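# Move the spare power supply from shelving to bench

## Task

Carry the spare power supply (a slim steel box with a circular fan on one end and gold contacts on the other) from the parts shelving and leave it on the work bench. When finished, no box may be lying on the floor, the gripper must have released it and the robot must have backed away, and the robot must not have fallen or be left leaning. The box has to rest on the bench unaided: if it only stays put because the robot holds or props it, the task is not done.

## Robot and tools

ROBOT. A simulated Hello Robot Stretch 3 with one arm. It has a two-wheel differential base (0.33 m long, 0.34 m wide) that can drive straight or spin in place but never slide sideways. A mast carries a lift, and the telescoping arm on it reaches out to the robot's right side, so to move the gripper forward or back you drive the base. The arm ends in a wrist (yaw, pitch, roll) and a two-finger gripper. Spinning in place pivots around the point between the drive wheels, 0.05 m behind the front edge. Stowed (arm in, wrist folded) the robot sweeps a 0.28 m radius while turning; an unfolded level wrist reaches past that. Loose objects may occasionally get nudged by an outside disturbance.

CAMERAS. head_camera (896x504) and nav_camera (672x504 fisheye) ride on the head and are aimed with head_pan_rad and head_tilt_rad. wrist_camera (644x364) rides on the gripper. Each execute_actions result brings one still from every camera, taken when the call ends.

FRAMES. Base frame: origin on the floor midway between the drive wheels, x forward, y to the left, z up. hand_pose is reported in this frame, at the point where the closed fingertips meet. Odometry frame is the base frame as it stood when the scene began; heading is positive to the left, in -3.142..3.142.

TOOL execute_actions. Argument "actions": a list run in sequence (empty list = just report state). Each action may hold "robot", "steps" (integer 1 to 450, at 30 steps per second, default 1) and "until" (only together with steps; ends the action early when all its conditions hold). An action with only steps simply waits. "robot" is one command, a list of up to 8 commands run one after another (a {"pause_s": s} item waits s seconds, max 15), or {"stop": true}, which brakes everything and clears the queue. A command can contain:
- "base": exactly one of {"translate_m": d} (drive d metres straight, forward positive, |d| at most 1) or {"rotate_rad": a} (spin a radians, counter-clockwise/left positive, |a| at most 3.2). Both are offsets from where the base is when that command begins.
- "joints": absolute targets by name; unnamed joints keep their current goal. lift_m 0 to 1.1 (arm height on mast); arm_m 0 to 0.52 (extension); wrist_yaw_rad -1.345 to 4.42 (0 along the arm, positive swings toward the front, 3.0 folds over the base); wrist_pitch_rad -1.57 to 0.451 (0 level, negative tips fingers down); wrist_roll_rad -2.911 to 2.911 (0 fingers side by side); gripper_m -0.089 to 0.179 (larger is wider; the real fingertip gap is about 0.007 smaller when nearly shut, 0.025 smaller when fully open, zero below 0.007); head_pan_rad -3.953 to 1.73 (0 forward, positive left, -1.57 looks along the arm); head_tilt_rad -1.53 to 0.419 (negative down).
- "contact_limits": {"arm_m": effort percent 1-100}, the motor effort at which the arm halts; lower is gentler, too low halts at once. It applies until the next arm_m command.
Any invalid or out-of-range number rejects the entire call and nothing runs. A new command overrides at once; named joints retarget, and the rest of an earlier queue is thrown away. Motions keep running while you think.

UNTIL. {"robot": {"status": "ended"}} fires when nothing reports moving and no queue runs. Other fields compare like [">", 0.3] or a status word or ["!=", "moving"]; available: x, y, heading, base_status, translate_m/rotate_rad and their _goal, each joint's reading, _goal and _status, refusals, queue, queue_left. {"any": {"status": "ended"}} fires when any single motion or the queue finishes.

TOOL zoom_image: {"camera": name, "region": [x0, y0, x1, y1]} in pixels of that camera's latest image, top-left origin, at most 504 by 504; gives a sharper crop.

TOOL finished_scene: {"scene": n}. Make sure every motion has stopped first, since anything still moving gets braked.

RESULTS. base_status shows progress, e.g. moving (translate_m +0.12 of +0.30). joint_goals, joint_status, measured_speeds (units per second), motor_effort (percent, peak in brackets; biased and noisy), refusals/queue/queue_left. Status words: moving, done (within tolerance, so avoid waiting on exact equality), off_target (resting away from the goal, may still push), contact_stop (hit something; that lift or arm joint goes slack until recommanded), time_out, stopped, not_commanded, torque_fault (wrist servo off about 10 s, joint limp, commands refused). robot.on_its_own appears when the robot altered a goal itself, a joint is slack or off, effort at rest looks loaded, or base_tilt has drifted 3+ degrees. Lines starting refused:/dropped: name a goal and reason, counting from 0. lidar_m: 12 distances in 30-degree sectors, first straight ahead, counter-clockwise, scanned 0.17 m above the floor (sees legs, not tabletops). wrist_depth_mm and head_depth_mm: 7x7 grids of median depth in mm. base_tilt in degrees, forward and right positive.

PRACTICE. The base runs fast (0.30 m/s, 1.9 rad/s) only when stowed: lift_m under 0.30, arm_m under 0.03, wrist_yaw_rad over 2.54; otherwise it is capped at 0.10 m/s and 0.63 rad/s. Fold or unfold the wrist only with lift_m in 0.32 to 0.95, wrist_pitch_rad -0.4 and roll near 0; once folded the lift may go down to 0.25. If wrist_yaw_rad is below -0.4, keep pitch at -0.5 or lower. To grasp, command gripper_m less than the box's width; to let go, open to at least 0.02 more than where the pads first touched. Readings and done do not prove a grasp; check images. Squeezing very hard triggers a stall guard and the box may slip.
Avoid tipping: pushing the arm into something solid with the gripper higher than about 0.45 m, pushing again after a contact_stop, driving while holding or snagged on something fixed, and reversing into furniture. If leaning, reverse the last move in small steps, pull the gripper free, and lower lift_m to about 0.2 if needed. Avoid drops, slams, hard hits and lasting strain on wrist servos.

Each tool is called as name([rows], argument=value, ...), one row to a line, values as JSON.

## Session

execute_actions(actions=[])

Scene clock: 0.00 s.
robot.base_odometry: x=+0.000 y=+0.000 heading=+0.000 (m, m, rad; robot's odometry frame)
robot.turned_by_wheels: +0.000 (rad since the last result)
robot.turned_by_imu: +0.000 (rad since the last result)
robot.base_tilt: forward=+2.5 right=+1.9 (deg)
robot.lidar_m: 2.41 1.23 1.25 2.51 2.52 2.09 1.43 1.32 1.14 1.16 2.27 1.94
robot.head_depth_mm: 1976 2466 2433 2470 2520 2377 2006 / 1957 2698 2680 2768 2840 2625 2031 / 1760 2995 3091 3102 3130 2998 2052 / 1931 2850 2948 2931 2922 2859 2065 / 1915 2664 2728 2722 2726 2683 2090 / 1906 2473 2547 2520 2527 2485 1918 / 1712 1178 1176 1170 1165 1169 1171
robot.base_status: not_commanded
robot.joint_positions: lift_m=+0.319 arm_m=+0.003 wrist_yaw_rad=+2.831 wrist_pitch_rad=-0.321 wrist_roll_rad=+0.016 gripper_m=+0.037 head_pan_rad=-0.006 head_tilt_rad=+0.003
robot.joint_goals: lift_m=+0.319 arm_m=+0.003 wrist_yaw_rad=+2.831 wrist_pitch_rad=-0.321 wrist_roll_rad=+0.016 gripper_m=+0.037 head_pan_rad=-0.006 head_tilt_rad=+0.003
robot.joint_status: lift_m=not_commanded arm_m=not_commanded wrist_yaw_rad=not_commanded wrist_pitch_rad=not_commanded wrist_roll_rad=not_commanded gripper_m=not_commanded head_pan_rad=not_commanded head_tilt_rad=not_commanded
robot.measured_speeds: translate_m=+0.000 rotate_rad=+0.000 lift_m=+0.000 arm_m=+0.000 wrist_yaw_rad=+0.000 wrist_pitch_rad=+0.000 wrist_roll_rad=+0.000 head_pan_rad=+0.000 head_tilt_rad=+0.000
robot: refusals=0 queue=idle queue_left=0
robot.motor_effort: left_wheel=-1 right_wheel=-1 lift_m=+20 arm_m=-1 wrist_yaw_rad=+1 wrist_pitch_rad=+7 wrist_roll_rad=+1 gripper_m=-1 head_pan_rad=+1 head_tilt_rad=+1 (%)
robot.hand_pose: x=+0.0507 y=+0.0764 z=+0.3541 quat_wxyz=(+0.220, +0.712, +0.002, +0.667) (m; robot's base frame)
robot.wrist_depth_mm: - - - - - - 952 / - - - - - - 973 / - - - - - - - / - 896 909 898 900 900 895 / 703 706 735 722 750 715 725 / 592 - 598 606 - 600 597 / 502 - 527 507 515 508 521
pictures: head_camera (sideways: a quarter turn clockwise sets it upright), nav_camera (sideways: a quarter turn counterclockwise sets it upright), wrist_camera
Images, in order (width x height): head_camera 896x504, nav_camera 672x504, wrist_camera 644x364.

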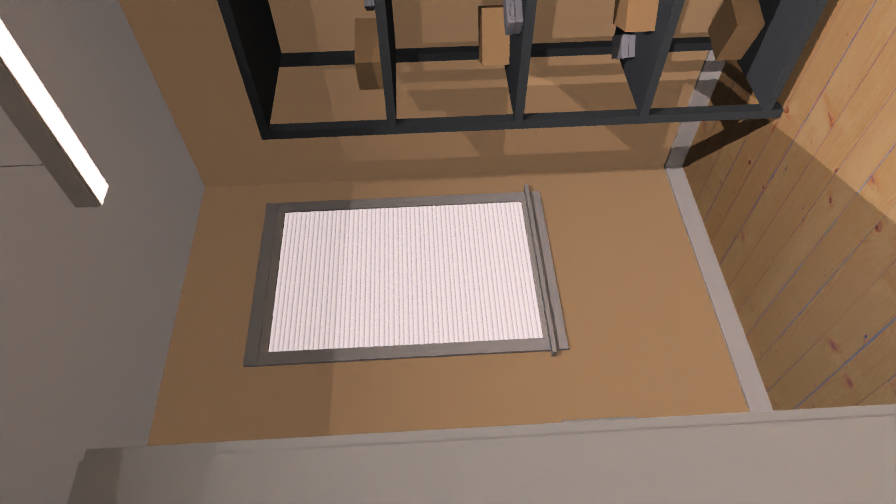

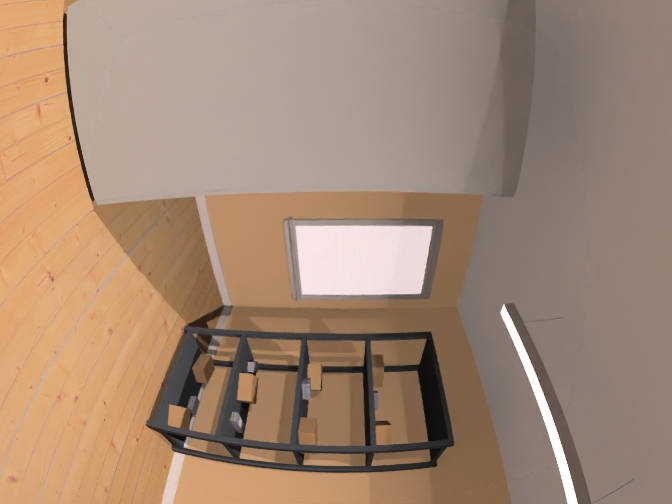

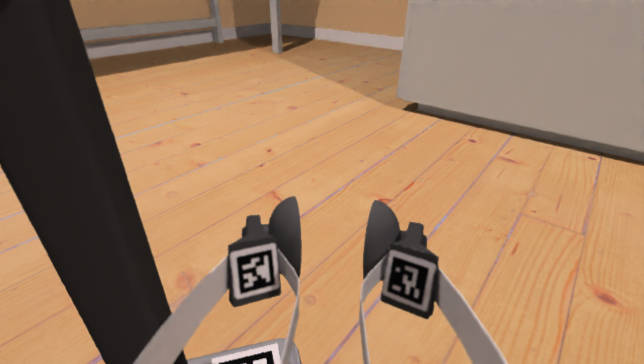

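execute_actions([
  {"robot":{"joints":{"head_pan_rad":-0.42,"head_tilt_rad":-0.2,"lift_m":0.28,"wrist_pitch_rad":-0.4}},"steps":100,"until":{"robot":{"status":"ended"}}},
])

zoom_image(camera="head_camera", region=[200,60,700,460])

execute_actions([
  {"robot":{"joints":{"head_pan_rad":1.7,"head_tilt_rad":-0.3}},"steps":100,"until":{"robot":{"status":"ended"}}},
])

Scene clock: 5.53 s.
robot.base_odometry: x=+0.000 y=+0.000 heading=+0.000 (m, m, rad; robot's odometry frame)
robot.turned_by_wheels: +0.000 (rad since the last result)
robot.turned_by_imu: +0.000 (rad since the last result)
robot.base_tilt: forward=+2.5 right=+1.9 (deg)
robot.lidar_m: 2.42 1.23 1.25 2.50 2.51 2.09 1.42 1.32 1.14 1.16 2.27 1.94
robot.head_depth_mm: 1947 2007 2090 2178 2283 2044 1566 / 2028 2081 2158 2286 2374 2066 1579 / 2062 2188 2210 2409 2250 2057 1590 / 2212 2345 2471 2536 2549 2090 1609 / 2373 2460 2596 2739 2641 2113 1610 / 2505 2649 2774 3002 2947 2135 1616 / 2730 2836 2921 3029 2961 2167 1621
robot.base_status: not_commanded
robot.joint_positions: lift_m=+0.280 arm_m=+0.003 wrist_yaw_rad=+2.831 wrist_pitch_rad=-0.414 wrist_roll_rad=+0.016 gripper_m=+0.037 head_pan_rad=-0.413 head_tilt_rad=-0.197
robot.joint_goals: lift_m=+0.280 arm_m=+0.003 wrist_yaw_rad=+2.831 wrist_pitch_rad=-0.400 wrist_roll_rad=+0.016 gripper_m=+0.037 head_pan_rad=-0.420 head_tilt_rad=-0.200
robot.joint_status: lift_m=done arm_m=not_commanded wrist_yaw_rad=not_commanded wrist_pitch_rad=done wrist_roll_rad=not_commanded gripper_m=not_commanded head_pan_rad=done head_tilt_rad=done
robot.measured_speeds: translate_m=+0.000 rotate_rad=+0.000 lift_m=+0.000 arm_m=+0.000 wrist_yaw_rad=+0.000 wrist_pitch_rad=+0.000 wrist_roll_rad=+0.000 head_pan_rad=+0.000 head_tilt_rad=+0.000
robot: refusals=0 queue=done queue_left=0
robot.motor_effort: left_wheel=-1(0) right_wheel=-1(1) lift_m=+18(21) arm_m=-1(1) wrist_yaw_rad=+1(1) wrist_pitch_rad=+6(6) wrist_roll_rad=+1(1) gripper_m=+0(0) head_pan_rad=-3(28) head_tilt_rad=-1(13) (%)
robot.hand_pose: x=+0.0474 y=+0.0662 z=+0.2936 quat_wxyz=(+0.251, +0.711, +0.035, +0.656) (m; robot's base frame)
robot.wrist_depth_mm: - - - - - - 939 / - - - - - - 990 / - 886 857 875 859 870 878 / - 705 702 699 698 698 707 / 576 - 600 579 599 578 577 / 485 - - 488 - 488 494 / - - - 424 434 428 430
pictures: head_camera (sideways: a quarter turn clockwise sets it upright), nav_camera (sideways: a quarter turn counterclockwise sets it upright), wrist_camera
Images, in order (width x height): head_camera 896x504, nav_camera 672x504, wrist_camera 644x364.

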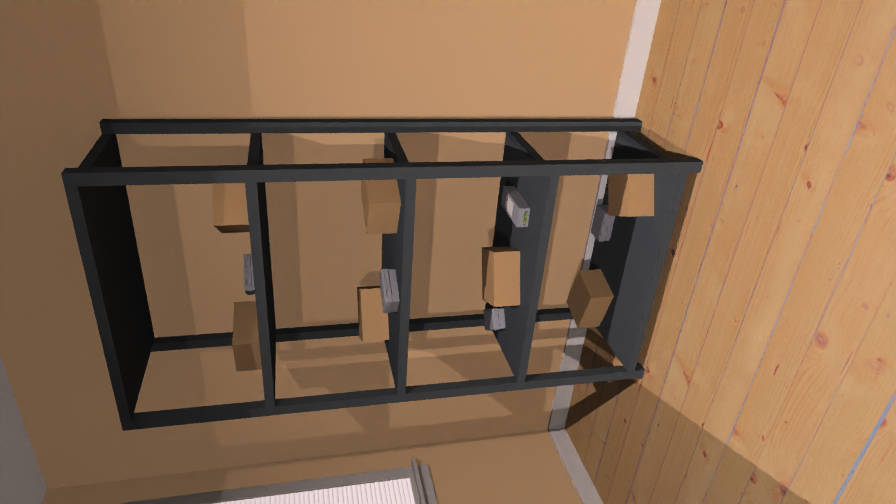

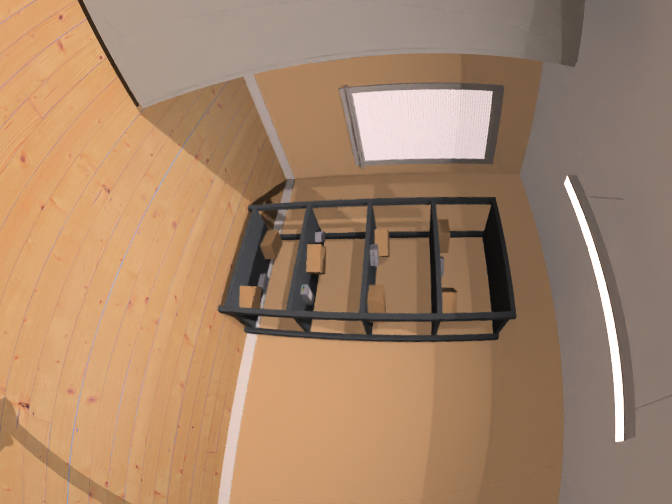

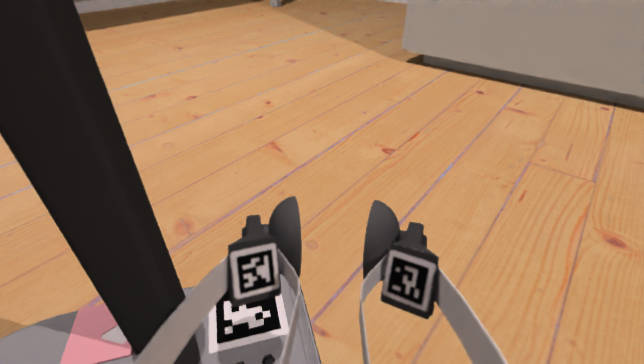

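Region (200, 60, 700, 460) of head_camera's 896x504 image, scaled by 1.008, with more detail than that image has; it fills the top 403 rows of this view, and the rest is white.

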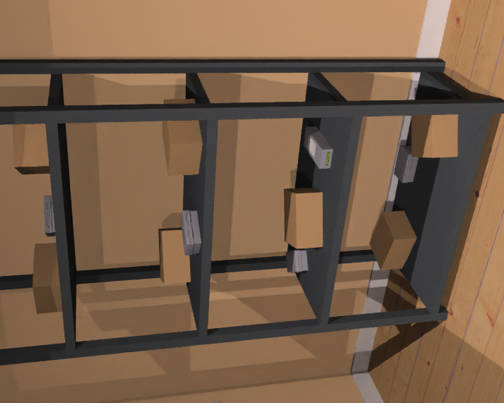

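Scene clock: 7.07 s.
robot.base_odometry: x=+0.000 y=+0.000 heading=+0.000 (m, m, rad; robot's odometry frame)
robot.turned_by_wheels: +0.000 (rad since the last result)
robot.turned_by_imu: +0.000 (rad since the last result)
robot.base_tilt: forward=+2.5 right=+1.8 (deg)
robot.lidar_m: 2.41 1.23 1.25 2.50 2.50 2.09 1.42 1.32 1.14 1.16 2.27 1.93
robot.head_depth_mm: 2747 2828 2991 3077 2421 1801 1432 / 2790 2949 3045 3230 2427 1803 1435 / 2608 2763 2701 3091 2500 1830 1440 / 2459 2610 2632 2912 2544 1835 1448 / 2329 2467 2521 2759 2538 1864 1463 / 2229 2324 2385 2575 2450 1863 1493 / 2122 2215 2297 1737 2460 - -
robot.base_status: not_commanded
robot.joint_positions: lift_m=+0.280 arm_m=+0.003 wrist_yaw_rad=+2.831 wrist_pitch_rad=-0.414 wrist_roll_rad=+0.016 gripper_m=+0.037 head_pan_rad=+1.693 head_tilt_rad=-0.296
robot.joint_goals: lift_m=+0.280 arm_m=+0.003 wrist_yaw_rad=+2.831 wrist_pitch_rad=-0.400 wrist_roll_rad=+0.016 gripper_m=+0.037 head_pan_rad=+1.700 head_tilt_rad=-0.300
robot.joint_status: lift_m=done arm_m=not_commanded wrist_yaw_rad=not_commanded wrist_pitch_rad=done wrist_roll_rad=not_commanded gripper_m=not_commanded head_pan_rad=done head_tilt_rad=done
robot.measured_speeds: translate_m=+0.000 rotate_rad=+0.000 lift_m=+0.000 arm_m=+0.000 wrist_yaw_rad=+0.000 wrist_pitch_rad=+0.000 wrist_roll_rad=+0.000 head_pan_rad=+0.000 head_tilt_rad=+0.000
robot: refusals=0 queue=done queue_left=0
robot.motor_effort: left_wheel=-1(1) right_wheel=-2(1) lift_m=+18(18) arm_m=-1(1) wrist_yaw_rad=+1(0) wrist_pitch_rad=+6(6) wrist_roll_rad=+1(1) gripper_m=+0(0) head_pan_rad=+4(43) head_tilt_rad=-2(9) (%)
robot.hand_pose: x=+0.0474 y=+0.0662 z=+0.2936 quat_wxyz=(+0.251, +0.711, +0.035, +0.656) (m; robot's base frame)
robot.wrist_depth_mm: - - - - - - 939 / - - - - - - 973 / - 856 889 893 900 888 885 / - 710 704 697 701 710 701 / 571 - 599 577 592 590 570 / 489 - - 489 - 491 494 / - - - 425 430 430 428
pictures: head_camera (sideways: a quarter turn clockwise sets it upright), nav_camera (sideways: a quarter turn counterclockwise sets it upright), wrist_camera
Images, in order (width x height): head_camera 896x504, nav_camera 672x504, wrist_camera 644x364.

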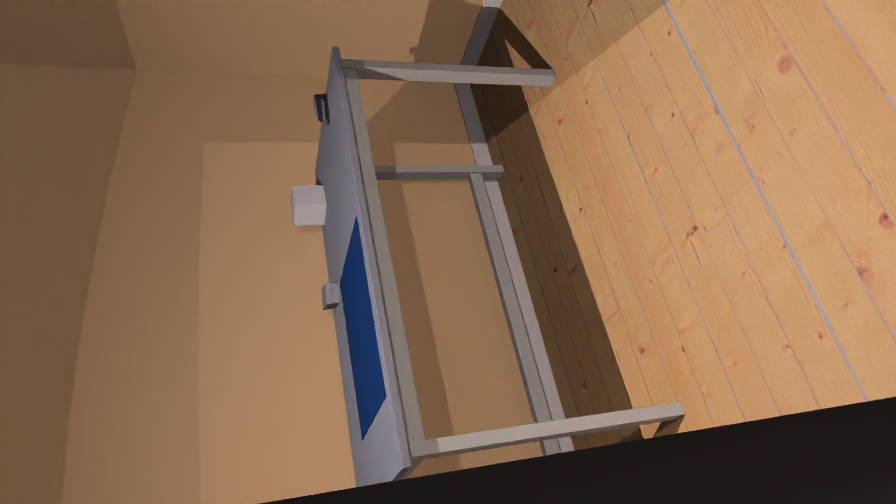

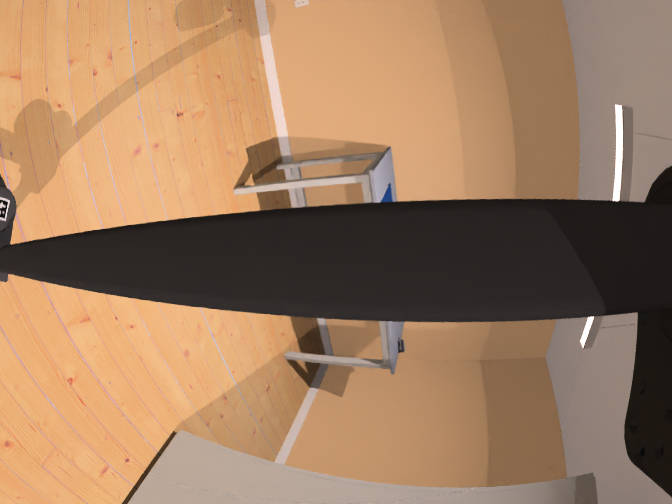

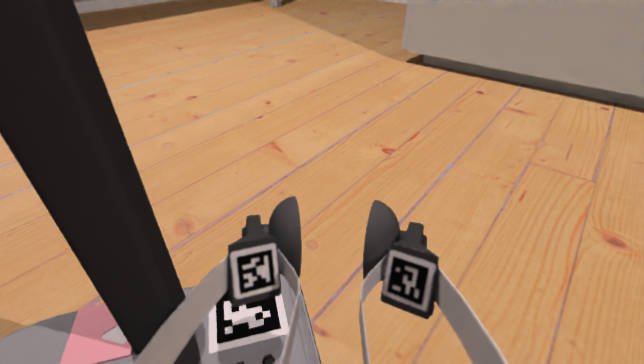

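execute_actions([
  {"robot":[{"base":{"rotate_rad":-0.26},"joints":{"head_pan_rad":-1.57,"head_tilt_rad":-0.8}},{"base":{"translate_m":1.0}},{"base":{"translate_m":0.55}},{"base":{"rotate_rad":0.92}},{"joints":{"lift_m":0.62}}],"steps":450,"until":{"robot":{"lift_m":[">",0.34]}}},
  {"robot":{"joints":{"wrist_yaw_rad":0,"gripper_m":0.15}},"steps":200,"until":{"robot":{"status":"ended"}}},
])

Scene clock: 31.13 s.
robot.base_odometry: x=+1.498 y=-0.398 heading=+0.660 (m, m, rad; robot's odometry frame)
robot.turned_by_wheels: +0.660 (rad since the last result)
robot.turned_by_imu: +0.665 (rad since the last result)
robot.base_tilt: forward=+2.5 right=+1.8 (deg)
robot.lidar_m: 1.48 1.00 0.78 1.11 3.16 1.93 1.87 1.46 0.60 0.65 0.89 0.85
robot.head_depth_mm: 896 592 655 833 1438 1247 - / 652 606 1159 1062 1036 1234 - / 579 584 1163 1012 1251 1243 - / 592 603 1164 987 1289 1244 1116 / 855 636 1172 992 1319 1246 1122 / 863 640 1187 947 1331 1259 1125 / 872 597 1187 957 1307 1241 1123
robot.base_status: done (rotate_rad +0.9198 of +0.9200)
robot.joint_positions: lift_m=+0.620 arm_m=+0.003 wrist_yaw_rad=+0.003 wrist_pitch_rad=-0.415 wrist_roll_rad=+0.016 gripper_m=+0.150 head_pan_rad=-1.563 head_tilt_rad=-0.790
robot.joint_goals: lift_m=+0.620 arm_m=+0.003 wrist_yaw_rad=+0.000 wrist_pitch_rad=-0.400 wrist_roll_rad=+0.016 gripper_m=+0.150 head_pan_rad=-1.570 head_tilt_rad=-0.800
robot.joint_status: lift_m=done arm_m=not_commanded wrist_yaw_rad=done wrist_pitch_rad=done wrist_roll_rad=not_commanded gripper_m=done head_pan_rad=done head_tilt_rad=done
robot.measured_speeds: translate_m=+0.000 rotate_rad=+0.000 lift_m=+0.000 arm_m=+0.000 wrist_yaw_rad=+0.000 wrist_pitch_rad=+0.000 wrist_roll_rad=+0.000 head_pan_rad=+0.000 head_tilt_rad=+0.000
robot: refusals=0 queue=done queue_left=0
robot.motor_effort: left_wheel=-3(11) right_wheel=+1(6) lift_m=+21(23) arm_m=+0(1) wrist_yaw_rad=-4(3) wrist_pitch_rad=+7(6) wrist_roll_rad=+1(1) gripper_m=+0(83) head_pan_rad=-3(45) head_tilt_rad=-3(20) (%)
robot.hand_pose: x=-0.0208 y=-0.3727 z=+0.6332 quat_wxyz=(+0.687, +0.146, -0.697, -0.146) (m; robot's base frame)
robot.wrist_depth_mm: 730 518 764 758 734 719 285 / 435 455 584 551 628 763 751 / 451 455 457 463 464 369 822 / 408 403 401 391 381 375 916 / - 879 927 934 - 461 - / 897 - 806 752 762 466 919 / 710 718 711 691 692 768 778
pictures: head_camera (sideways: a quarter turn clockwise sets it upright), nav_camera (sideways: a quarter turn counterclockwise sets it upright), wrist_camera
Images, in order (width x height): head_camera 896x504, nav_camera 672x504, wrist_camera 644x364.

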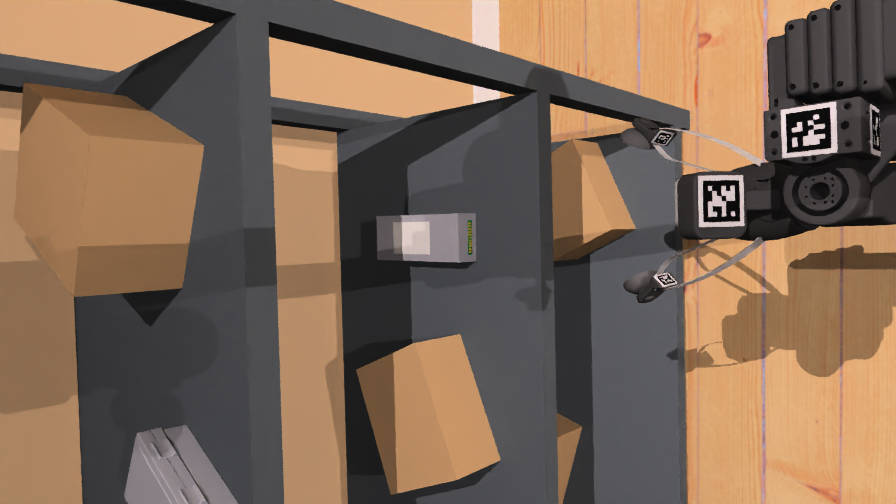

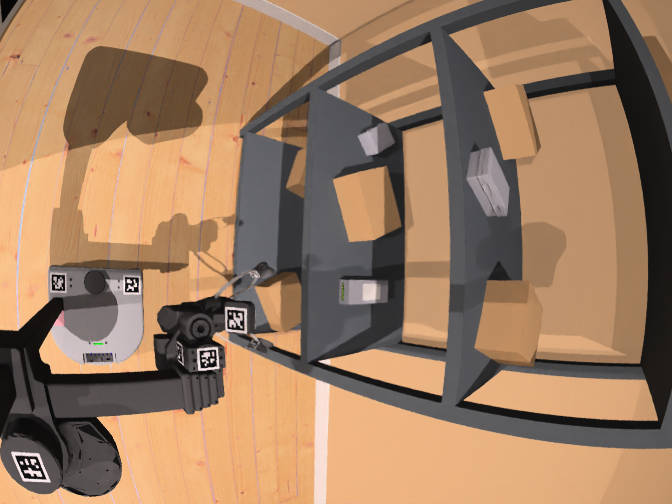

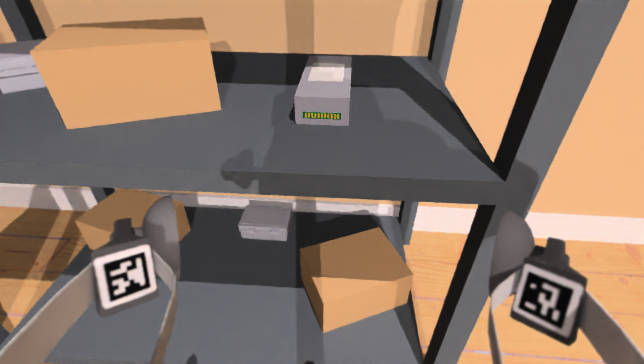

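execute_actions([
  {"robot":[{"base":{"translate_m":0.015},"joints":{"lift_m":0.72,"wrist_pitch_rad":-0.7,"gripper_m":0.17,"arm_m":0.1,"wrist_roll_rad":0}},{"joints":{"arm_m":0.3}}],"steps":300,"until":{"robot":{"status":"ended"}}},
])

Scene clock: 46.07 s.
robot.base_odometry: x=+1.510 y=-0.389 heading=+0.660 (m, m, rad; robot's odometry frame)
robot.turned_by_wheels: +0.000 (rad since the last result)
robot.turned_by_imu: -0.001 (rad since the last result)
robot.base_tilt: forward=+2.5 right=+1.8 (deg)
robot.lidar_m: 1.47 1.00 0.77 1.05 3.19 1.95 1.88 1.46 0.60 0.64 0.88 0.85
robot.head_depth_mm: 883 615 672 803 1453 - - / 611 593 1184 - 1302 1228 1108 / 579 592 1186 - 1263 1230 1112 / 622 606 1174 989 1291 1242 1116 / 852 634 1175 981 1321 1248 1128 / 867 626 1183 949 1329 1257 1119 / 870 589 1194 961 1316 1259 1125
robot.base_status: done (translate_m +0.0150 of +0.0150)
robot.joint_positions: lift_m=+0.720 arm_m=+0.300 wrist_yaw_rad=+0.002 wrist_pitch_rad=-0.710 wrist_roll_rad=+0.004 gripper_m=+0.170 head_pan_rad=-1.563 head_tilt_rad=-0.790
robot.joint_goals: lift_m=+0.720 arm_m=+0.300 wrist_yaw_rad=+0.000 wrist_pitch_rad=-0.700 wrist_roll_rad=+0.000 gripper_m=+0.170 head_pan_rad=-1.570 head_tilt_rad=-0.800
robot.joint_status: lift_m=done arm_m=done wrist_yaw_rad=done wrist_pitch_rad=done wrist_roll_rad=done gripper_m=done head_pan_rad=done head_tilt_rad=done
robot.measured_speeds: translate_m=+0.000 rotate_rad=+0.000 lift_m=+0.000 arm_m=+0.000 wrist_yaw_rad=+0.000 wrist_pitch_rad=+0.000 wrist_roll_rad=+0.000 head_pan_rad=+0.000 head_tilt_rad=+0.000
robot: refusals=0 queue=done queue_left=0
robot.motor_effort: left_wheel=-4(5) right_wheel=+2(5) lift_m=+21(23) arm_m=+2(0) wrist_yaw_rad=-2(4) wrist_pitch_rad=+5(7) wrist_roll_rad=-2(2) gripper_m=+0(74) head_pan_rad=-3(3) head_tilt_rad=-3(3) (%)
robot.hand_pose: x=-0.0212 y=-0.6233 z=+0.6733 quat_wxyz=(+0.662, +0.246, -0.664, -0.246) (m; robot's base frame)
robot.wrist_depth_mm: 559 545 542 530 520 486 507 / 302 327 463 464 458 502 574 / 262 281 407 352 405 424 655 / 275 306 356 306 352 365 775 / 313 321 320 290 319 317 865 / 298 287 290 294 292 291 843 / 261 268 265 267 266 264 265
pictures: head_camera (sideways: a quarter turn clockwise sets it upright), nav_camera (sideways: a quarter turn counterclockwise sets it upright), wrist_camera
Images, in order (width x height): head_camera 896x504, nav_camera 672x504, wrist_camera 644x364.

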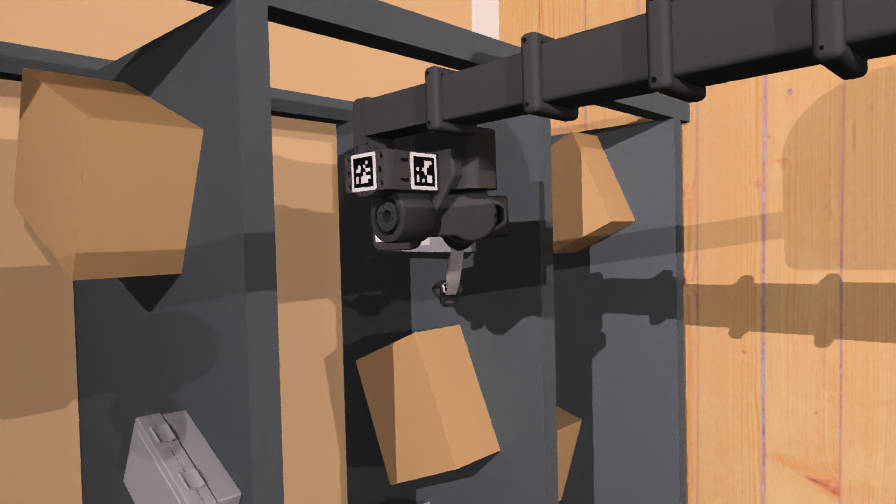

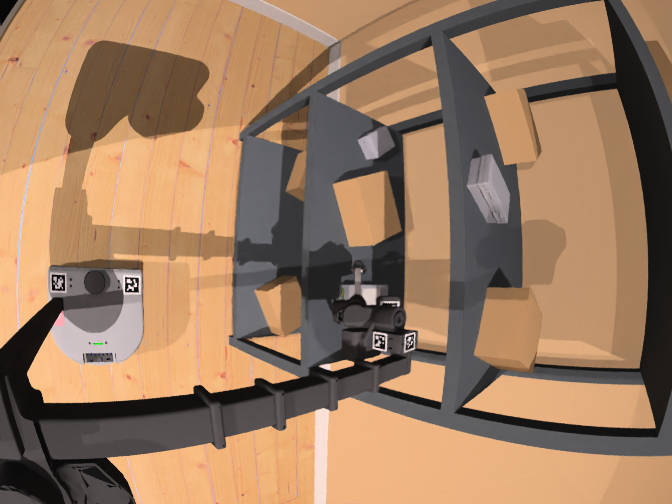

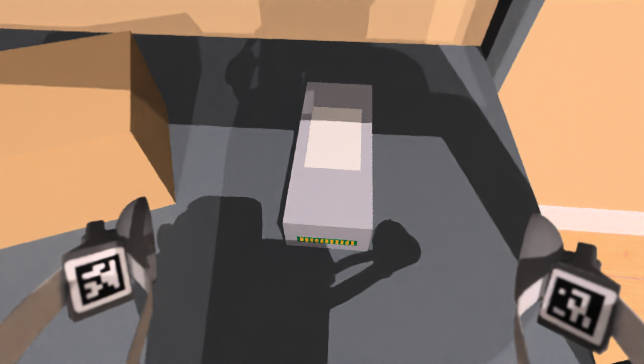

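execute_actions([
  {"robot":{"joints":{"lift_m":0.635,"gripper_m":0.15}},"steps":20},
  {"robot":{"joints":{"arm_m":0.46}},"steps":300,"until":{"robot":{"status":"ended"}}},
])

Scene clock: 56.20 s.
robot.base_odometry: x=+1.510 y=-0.389 heading=+0.660 (m, m, rad; robot's odometry frame)
robot.turned_by_wheels: +0.000 (rad since the last result)
robot.turned_by_imu: -0.001 (rad since the last result)
robot.base_tilt: forward=+2.5 right=+1.9 (deg)
robot.lidar_m: 1.47 1.00 0.77 1.05 3.21 1.95 1.88 1.46 0.60 0.65 0.88 0.85
robot.head_depth_mm: 880 615 673 806 1409 1265 - / 612 593 1166 1391 - 1223 1100 / 581 591 1159 961 1261 1240 1109 / 622 607 1171 963 1287 1242 1119 / 854 634 1175 987 1327 1239 1113 / 862 626 1187 947 1334 1246 1123 / 876 589 1186 956 1316 1255 1124
robot.base_status: done (translate_m +0.0150 of +0.0150)
robot.joint_positions: lift_m=+0.635 arm_m=+0.460 wrist_yaw_rad=+0.002 wrist_pitch_rad=-0.710 wrist_roll_rad=+0.004 gripper_m=+0.150 head_pan_rad=-1.563 head_tilt_rad=-0.790
robot.joint_goals: lift_m=+0.635 arm_m=+0.460 wrist_yaw_rad=+0.000 wrist_pitch_rad=-0.700 wrist_roll_rad=+0.000 gripper_m=+0.150 head_pan_rad=-1.570 head_tilt_rad=-0.800
robot.joint_status: lift_m=done arm_m=done wrist_yaw_rad=done wrist_pitch_rad=done wrist_roll_rad=done gripper_m=done head_pan_rad=done head_tilt_rad=done
robot.measured_speeds: translate_m=+0.000 rotate_rad=+0.000 lift_m=+0.000 arm_m=+0.000 wrist_yaw_rad=+0.000 wrist_pitch_rad=+0.000 wrist_roll_rad=+0.000 head_pan_rad=+0.000 head_tilt_rad=+0.000
robot: refusals=0 queue=done queue_left=0
robot.motor_effort: left_wheel=-4(4) right_wheel=+2(1) lift_m=+18(21) arm_m=+2(3) wrist_yaw_rad=-3(3) wrist_pitch_rad=+5(5) wrist_roll_rad=-2(3) gripper_m=-1(75) head_pan_rad=-3(3) head_tilt_rad=-3(3) (%)
robot.hand_pose: x=-0.0212 y=-0.7832 z=+0.5884 quat_wxyz=(+0.662, +0.246, -0.664, -0.246) (m; robot's base frame)
robot.wrist_depth_mm: 392 380 376 375 368 355 288 / 324 323 322 326 323 323 322 / 282 282 281 225 280 279 434 / 244 248 249 199 243 248 253 / 221 229 224 178 218 228 223 / 206 - 199 162 195 203 204 / 184 187 180 149 179 186 183
pictures: head_camera (sideways: a quarter turn clockwise sets it upright), nav_camera (sideways: a quarter turn counterclockwise sets it upright), wrist_camera
Images, in order (width x height): head_camera 896x504, nav_camera 672x504, wrist_camera 644x364.

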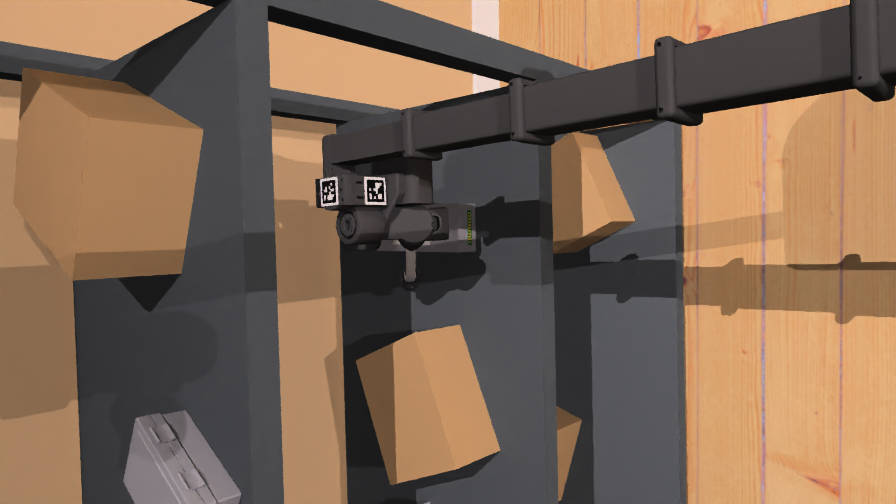

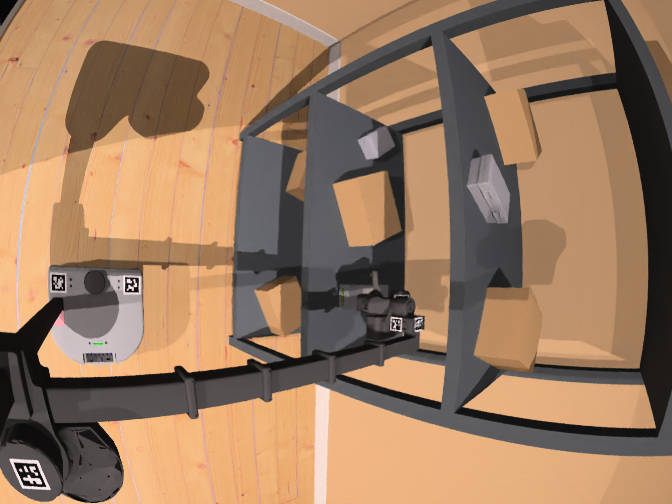

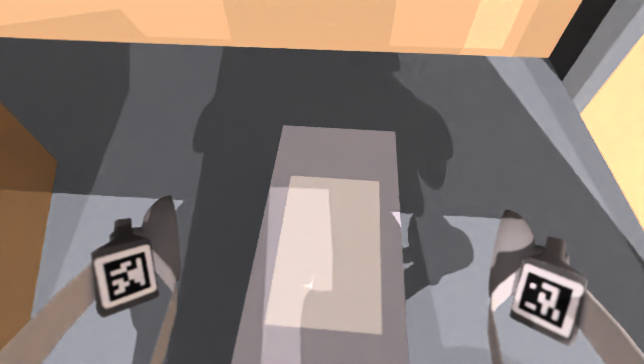

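execute_actions([
  {"robot":[{"base":{"translate_m":0.004},"joints":{"lift_m":0.598,"gripper_m":0.12}},{"joints":{"gripper_m":0.02}}],"steps":300,"until":{"robot":{"status":"ended"}}},
])

Scene clock: 62.27 s.
robot.base_odometry: x=+1.513 y=-0.387 heading=+0.660 (m, m, rad; robot's odometry frame)
robot.turned_by_wheels: +0.000 (rad since the last result)
robot.turned_by_imu: +0.000 (rad since the last result)
robot.base_tilt: forward=+2.5 right=+1.9 (deg)
robot.lidar_m: 1.46 1.00 0.77 1.03 3.19 1.95 1.88 1.46 0.60 0.65 0.88 0.84
robot.head_depth_mm: 881 614 691 819 1404 1256 1127 / 610 593 1163 1300 - 1230 1110 / 581 593 1187 957 1256 1236 1119 / 759 607 1174 967 1286 1240 1119 / 856 636 1180 984 1323 1240 1120 / 864 621 1190 948 1332 1254 1130 / 868 591 1193 955 1327 1259 1125
robot.base_status: done (translate_m +0.0040 of +0.0040)
robot.joint_positions: lift_m=+0.598 arm_m=+0.460 wrist_yaw_rad=+0.014 wrist_pitch_rad=-0.689 wrist_roll_rad=+0.012 gripper_m=+0.021 head_pan_rad=-1.563 head_tilt_rad=-0.791
robot.joint_goals: lift_m=+0.598 arm_m=+0.460 wrist_yaw_rad=+0.000 wrist_pitch_rad=-0.700 wrist_roll_rad=+0.000 gripper_m=+0.020 head_pan_rad=-1.570 head_tilt_rad=-0.800
robot.joint_status: lift_m=done arm_m=done wrist_yaw_rad=done wrist_pitch_rad=done wrist_roll_rad=done gripper_m=done head_pan_rad=done head_tilt_rad=done
robot.measured_speeds: translate_m=+0.000 rotate_rad=+0.000 lift_m=+0.000 arm_m=+0.000 wrist_yaw_rad=+0.000 wrist_pitch_rad=+0.000 wrist_roll_rad=+0.000 head_pan_rad=+0.000 head_tilt_rad=+0.000
robot: refusals=0 queue=done queue_left=0
robot.on_its_own: wrist_yaw_rad is at rest, and its effort (-15) is outside its rest range (-12 to +12)
robot.motor_effort: left_wheel=+2(4) right_wheel=-5(6) lift_m=+15(17) arm_m=+2(2) wrist_yaw_rad=-15(20) wrist_pitch_rad=-4(6) wrist_roll_rad=-8(8) gripper_m=-33(98) head_pan_rad=-3(3) head_tilt_rad=-3(3) (%)
robot.hand_pose: x=-0.0190 y=-0.7872 z=+0.5556 quat_wxyz=(+0.664, +0.242, -0.667, -0.236) (m; robot's base frame)
robot.wrist_depth_mm: 334 337 328 352 343 337 290 / 279 280 280 278 276 274 284 / 244 242 241 182 226 239 238 / 214 214 211 160 168 211 209 / 191 191 144 143 142 188 188 / 172 172 130 129 130 171 170 / 158 157 123 118 120 155 155
pictures: head_camera (sideways: a quarter turn clockwise sets it upright), nav_camera (sideways: a quarter turn counterclockwise sets it upright), wrist_camera
Images, in order (width x height): head_camera 896x504, nav_camera 672x504, wrist_camera 644x364.

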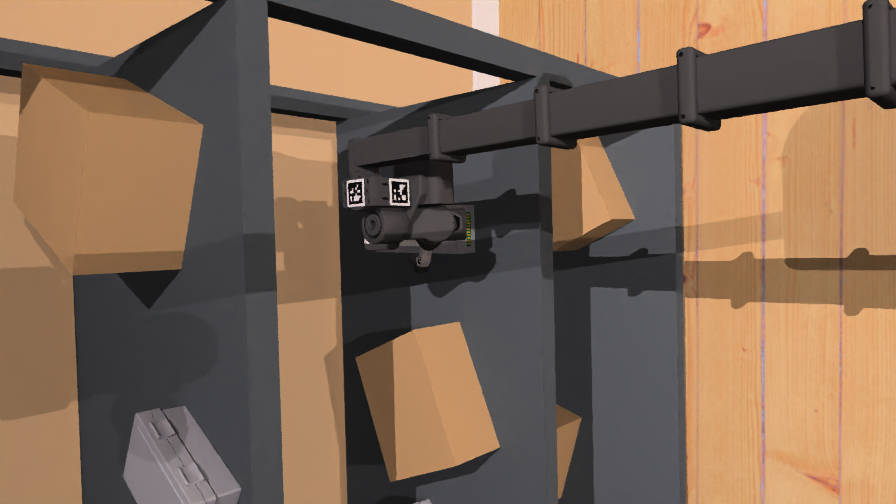

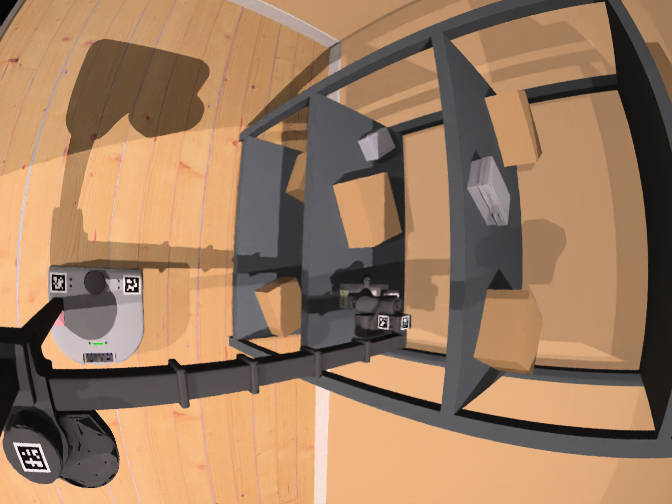

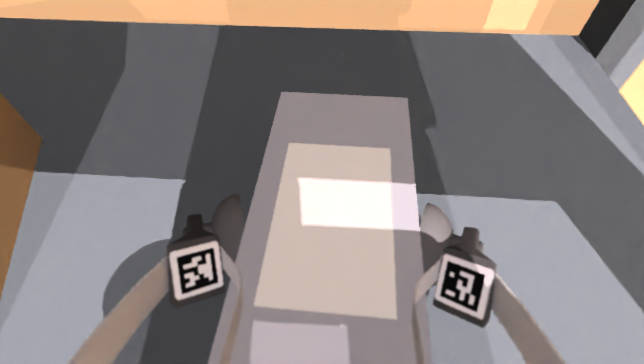

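execute_actions([
  {"robot":[{"joints":{"gripper_m":0.0}},{"joints":{"lift_m":0.64}}],"steps":300,"until":{"robot":{"status":"ended"}}},
  {"steps":15},
])

Scene clock: 67.40 s.
robot.base_odometry: x=+1.513 y=-0.387 heading=+0.660 (m, m, rad; robot's odometry frame)
robot.turned_by_wheels: +0.000 (rad since the last result)
robot.turned_by_imu: -0.001 (rad since the last result)
robot.base_tilt: forward=+2.5 right=+1.9 (deg)
robot.lidar_m: 1.46 1.00 0.77 1.03 3.20 1.95 1.89 1.46 0.60 0.64 0.88 0.84
robot.head_depth_mm: 881 614 690 818 1409 1258 - / 608 591 1159 1390 - 1229 1105 / 579 593 1161 964 1259 1241 1114 / 761 607 1165 988 1294 1238 1115 / 854 635 1179 983 1313 1241 1121 / 860 621 1179 949 1326 1253 1122 / 871 588 1190 962 1324 1252 1129
robot.base_status: done (translate_m +0.0040 of +0.0040)
robot.joint_positions: lift_m=+0.640 arm_m=+0.460 wrist_yaw_rad=+0.003 wrist_pitch_rad=-0.757 wrist_roll_rad=+0.005 gripper_m=+0.008 head_pan_rad=-1.563 head_tilt_rad=-0.791
robot.joint_goals: lift_m=+0.640 arm_m=+0.460 wrist_yaw_rad=+0.000 wrist_pitch_rad=-0.700 wrist_roll_rad=+0.000 gripper_m=+0.007 head_pan_rad=-1.570 head_tilt_rad=-0.800
robot.joint_status: lift_m=done arm_m=done wrist_yaw_rad=done wrist_pitch_rad=done wrist_roll_rad=done gripper_m=done head_pan_rad=done head_tilt_rad=done
robot.measured_speeds: translate_m=+0.000 rotate_rad=+0.000 lift_m=+0.000 arm_m=+0.000 wrist_yaw_rad=+0.000 wrist_pitch_rad=+0.000 wrist_roll_rad=+0.000 head_pan_rad=+0.000 head_tilt_rad=+0.000
robot: refusals=0 queue=done queue_left=0
robot.on_its_own: gripper_m is held at +0.007, not at your +0.000, by its stall guard, which is still easing
robot.motor_effort: left_wheel=-2(2) right_wheel=+0(5) lift_m=+26(27) arm_m=+1(2) wrist_yaw_rad=-4(15) wrist_pitch_rad=+24(27) wrist_roll_rad=-3(9) gripper_m=-32(100) head_pan_rad=-3(3) head_tilt_rad=-3(3) (%)
robot.hand_pose: x=-0.0211 y=-0.7744 z=+0.5848 quat_wxyz=(+0.656, +0.262, -0.658, -0.261) (m; robot's base frame)
robot.wrist_depth_mm: 347 348 344 366 359 352 298 / 303 304 302 303 297 298 324 / 264 268 265 170 176 262 270 / 233 242 237 155 160 238 238 / 214 218 146 142 141 216 215 / 197 200 134 132 131 198 197 / 184 184 128 122 123 182 182
pictures: head_camera (sideways: a quarter turn clockwise sets it upright), nav_camera (sideways: a quarter turn counterclockwise sets it upright), wrist_camera
Images, in order (width x height): head_camera 896x504, nav_camera 672x504, wrist_camera 644x364.

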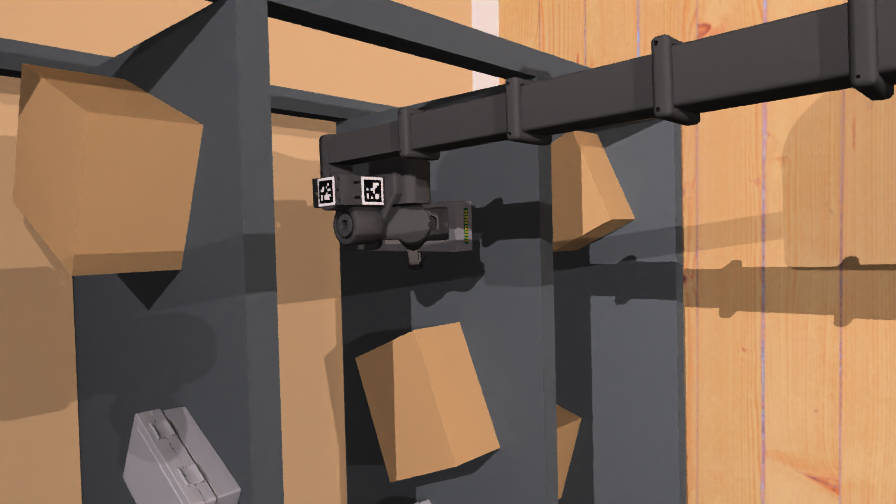

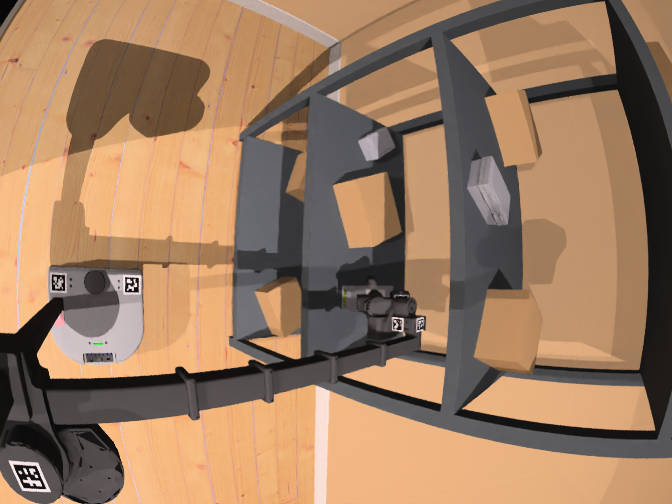

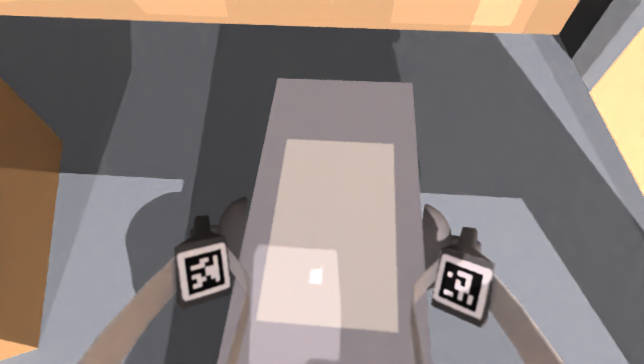

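execute_actions(actions=[])

Scene clock: 73.57 s.
robot.base_odometry: x=+1.513 y=-0.387 heading=+0.660 (m, m, rad; robot's odometry frame)
robot.turned_by_wheels: +0.000 (rad since the last result)
robot.turned_by_imu: -0.001 (rad since the last result)
robot.base_tilt: forward=+2.5 right=+1.9 (deg)
robot.lidar_m: 1.46 1.00 0.77 1.03 3.20 1.96 1.88 1.46 0.60 0.65 0.88 0.84
robot.head_depth_mm: 878 612 689 818 1410 1258 - / 608 591 1158 1381 - 1225 1106 / 579 591 1156 954 1261 1237 1112 / 758 608 1174 990 1289 1245 1118 / 856 635 1177 982 1329 1241 1125 / 862 621 1185 945 1325 1250 1120 / 870 588 1195 954 1329 1258 1134
robot.base_status: done (translate_m +0.0040 of +0.0040)
robot.joint_positions: lift_m=+0.640 arm_m=+0.460 wrist_yaw_rad=+0.003 wrist_pitch_rad=-0.757 wrist_roll_rad=+0.005 gripper_m=+0.037 head_pan_rad=-1.563 head_tilt_rad=-0.791
robot.joint_goals: lift_m=+0.640 arm_m=+0.460 wrist_yaw_rad=+0.000 wrist_pitch_rad=-0.700 wrist_roll_rad=+0.000 gripper_m=+0.036 head_pan_rad=-1.570 head_tilt_rad=-0.800
robot.joint_status: lift_m=done arm_m=done wrist_yaw_rad=done wrist_pitch_rad=done wrist_roll_rad=done gripper_m=done head_pan_rad=done head_tilt_rad=done
robot.measured_speeds: translate_m=+0.000 rotate_rad=+0.000 lift_m=+0.000 arm_m=+0.000 wrist_yaw_rad=+0.000 wrist_pitch_rad=+0.000 wrist_roll_rad=+0.000 head_pan_rad=+0.000 head_tilt_rad=+0.000
robot: refusals=0 queue=done queue_left=0
robot.on_its_own: gripper_m is held at +0.036, not at your +0.000, by its stall guard, which is still easing
robot.motor_effort: left_wheel=-2(2) right_wheel=+1(0) lift_m=+26(26) arm_m=+1(1) wrist_yaw_rad=-3(4) wrist_pitch_rad=+24(24) wrist_roll_rad=-3(3) gripper_m=-21(32) head_pan_rad=-3(3) head_tilt_rad=-3(3) (%)
robot.hand_pose: x=-0.0211 y=-0.7744 z=+0.5848 quat_wxyz=(+0.656, +0.262, -0.658, -0.261) (m; robot's base frame)
robot.wrist_depth_mm: 347 347 346 366 358 352 297 / 303 302 300 301 298 298 326 / 263 268 267 171 176 265 268 / 234 239 236 156 160 236 239 / 215 217 145 142 142 217 215 / 197 201 133 131 130 197 198 / 184 183 127 122 123 182 182
pictures: head_camera (sideways: a quarter turn clockwise sets it upright), nav_camera (sideways: a quarter turn counterclockwise sets it upright), wrist_camera
Images, in order (width x height): head_camera 896x504, nav_camera 672x504, wrist_camera 644x364.

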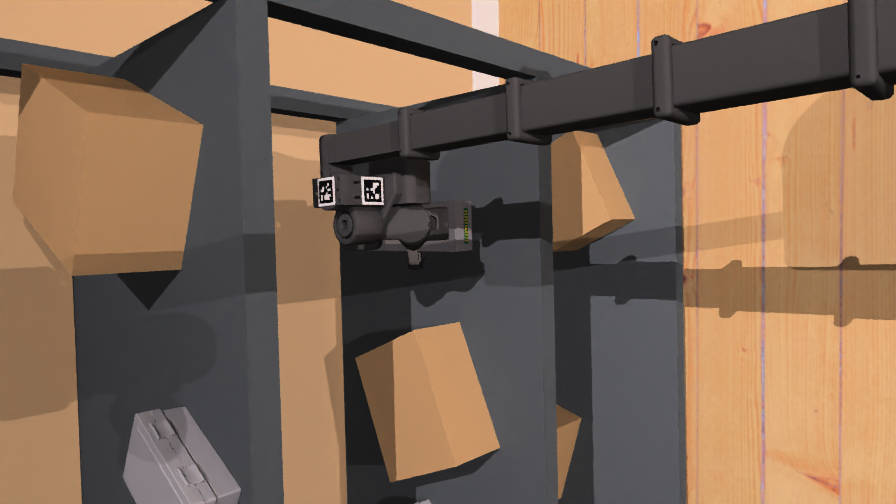

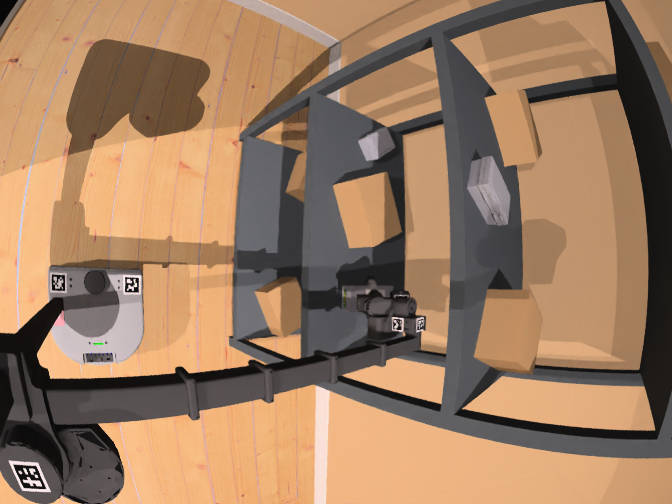

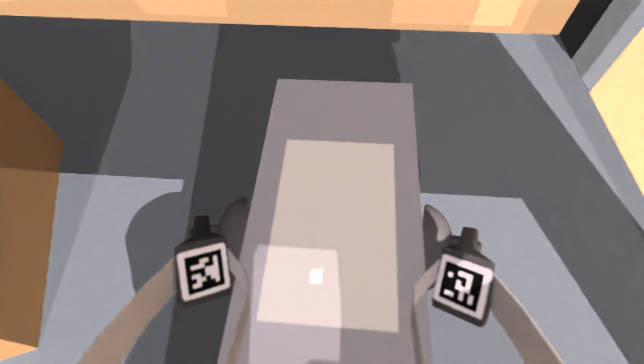

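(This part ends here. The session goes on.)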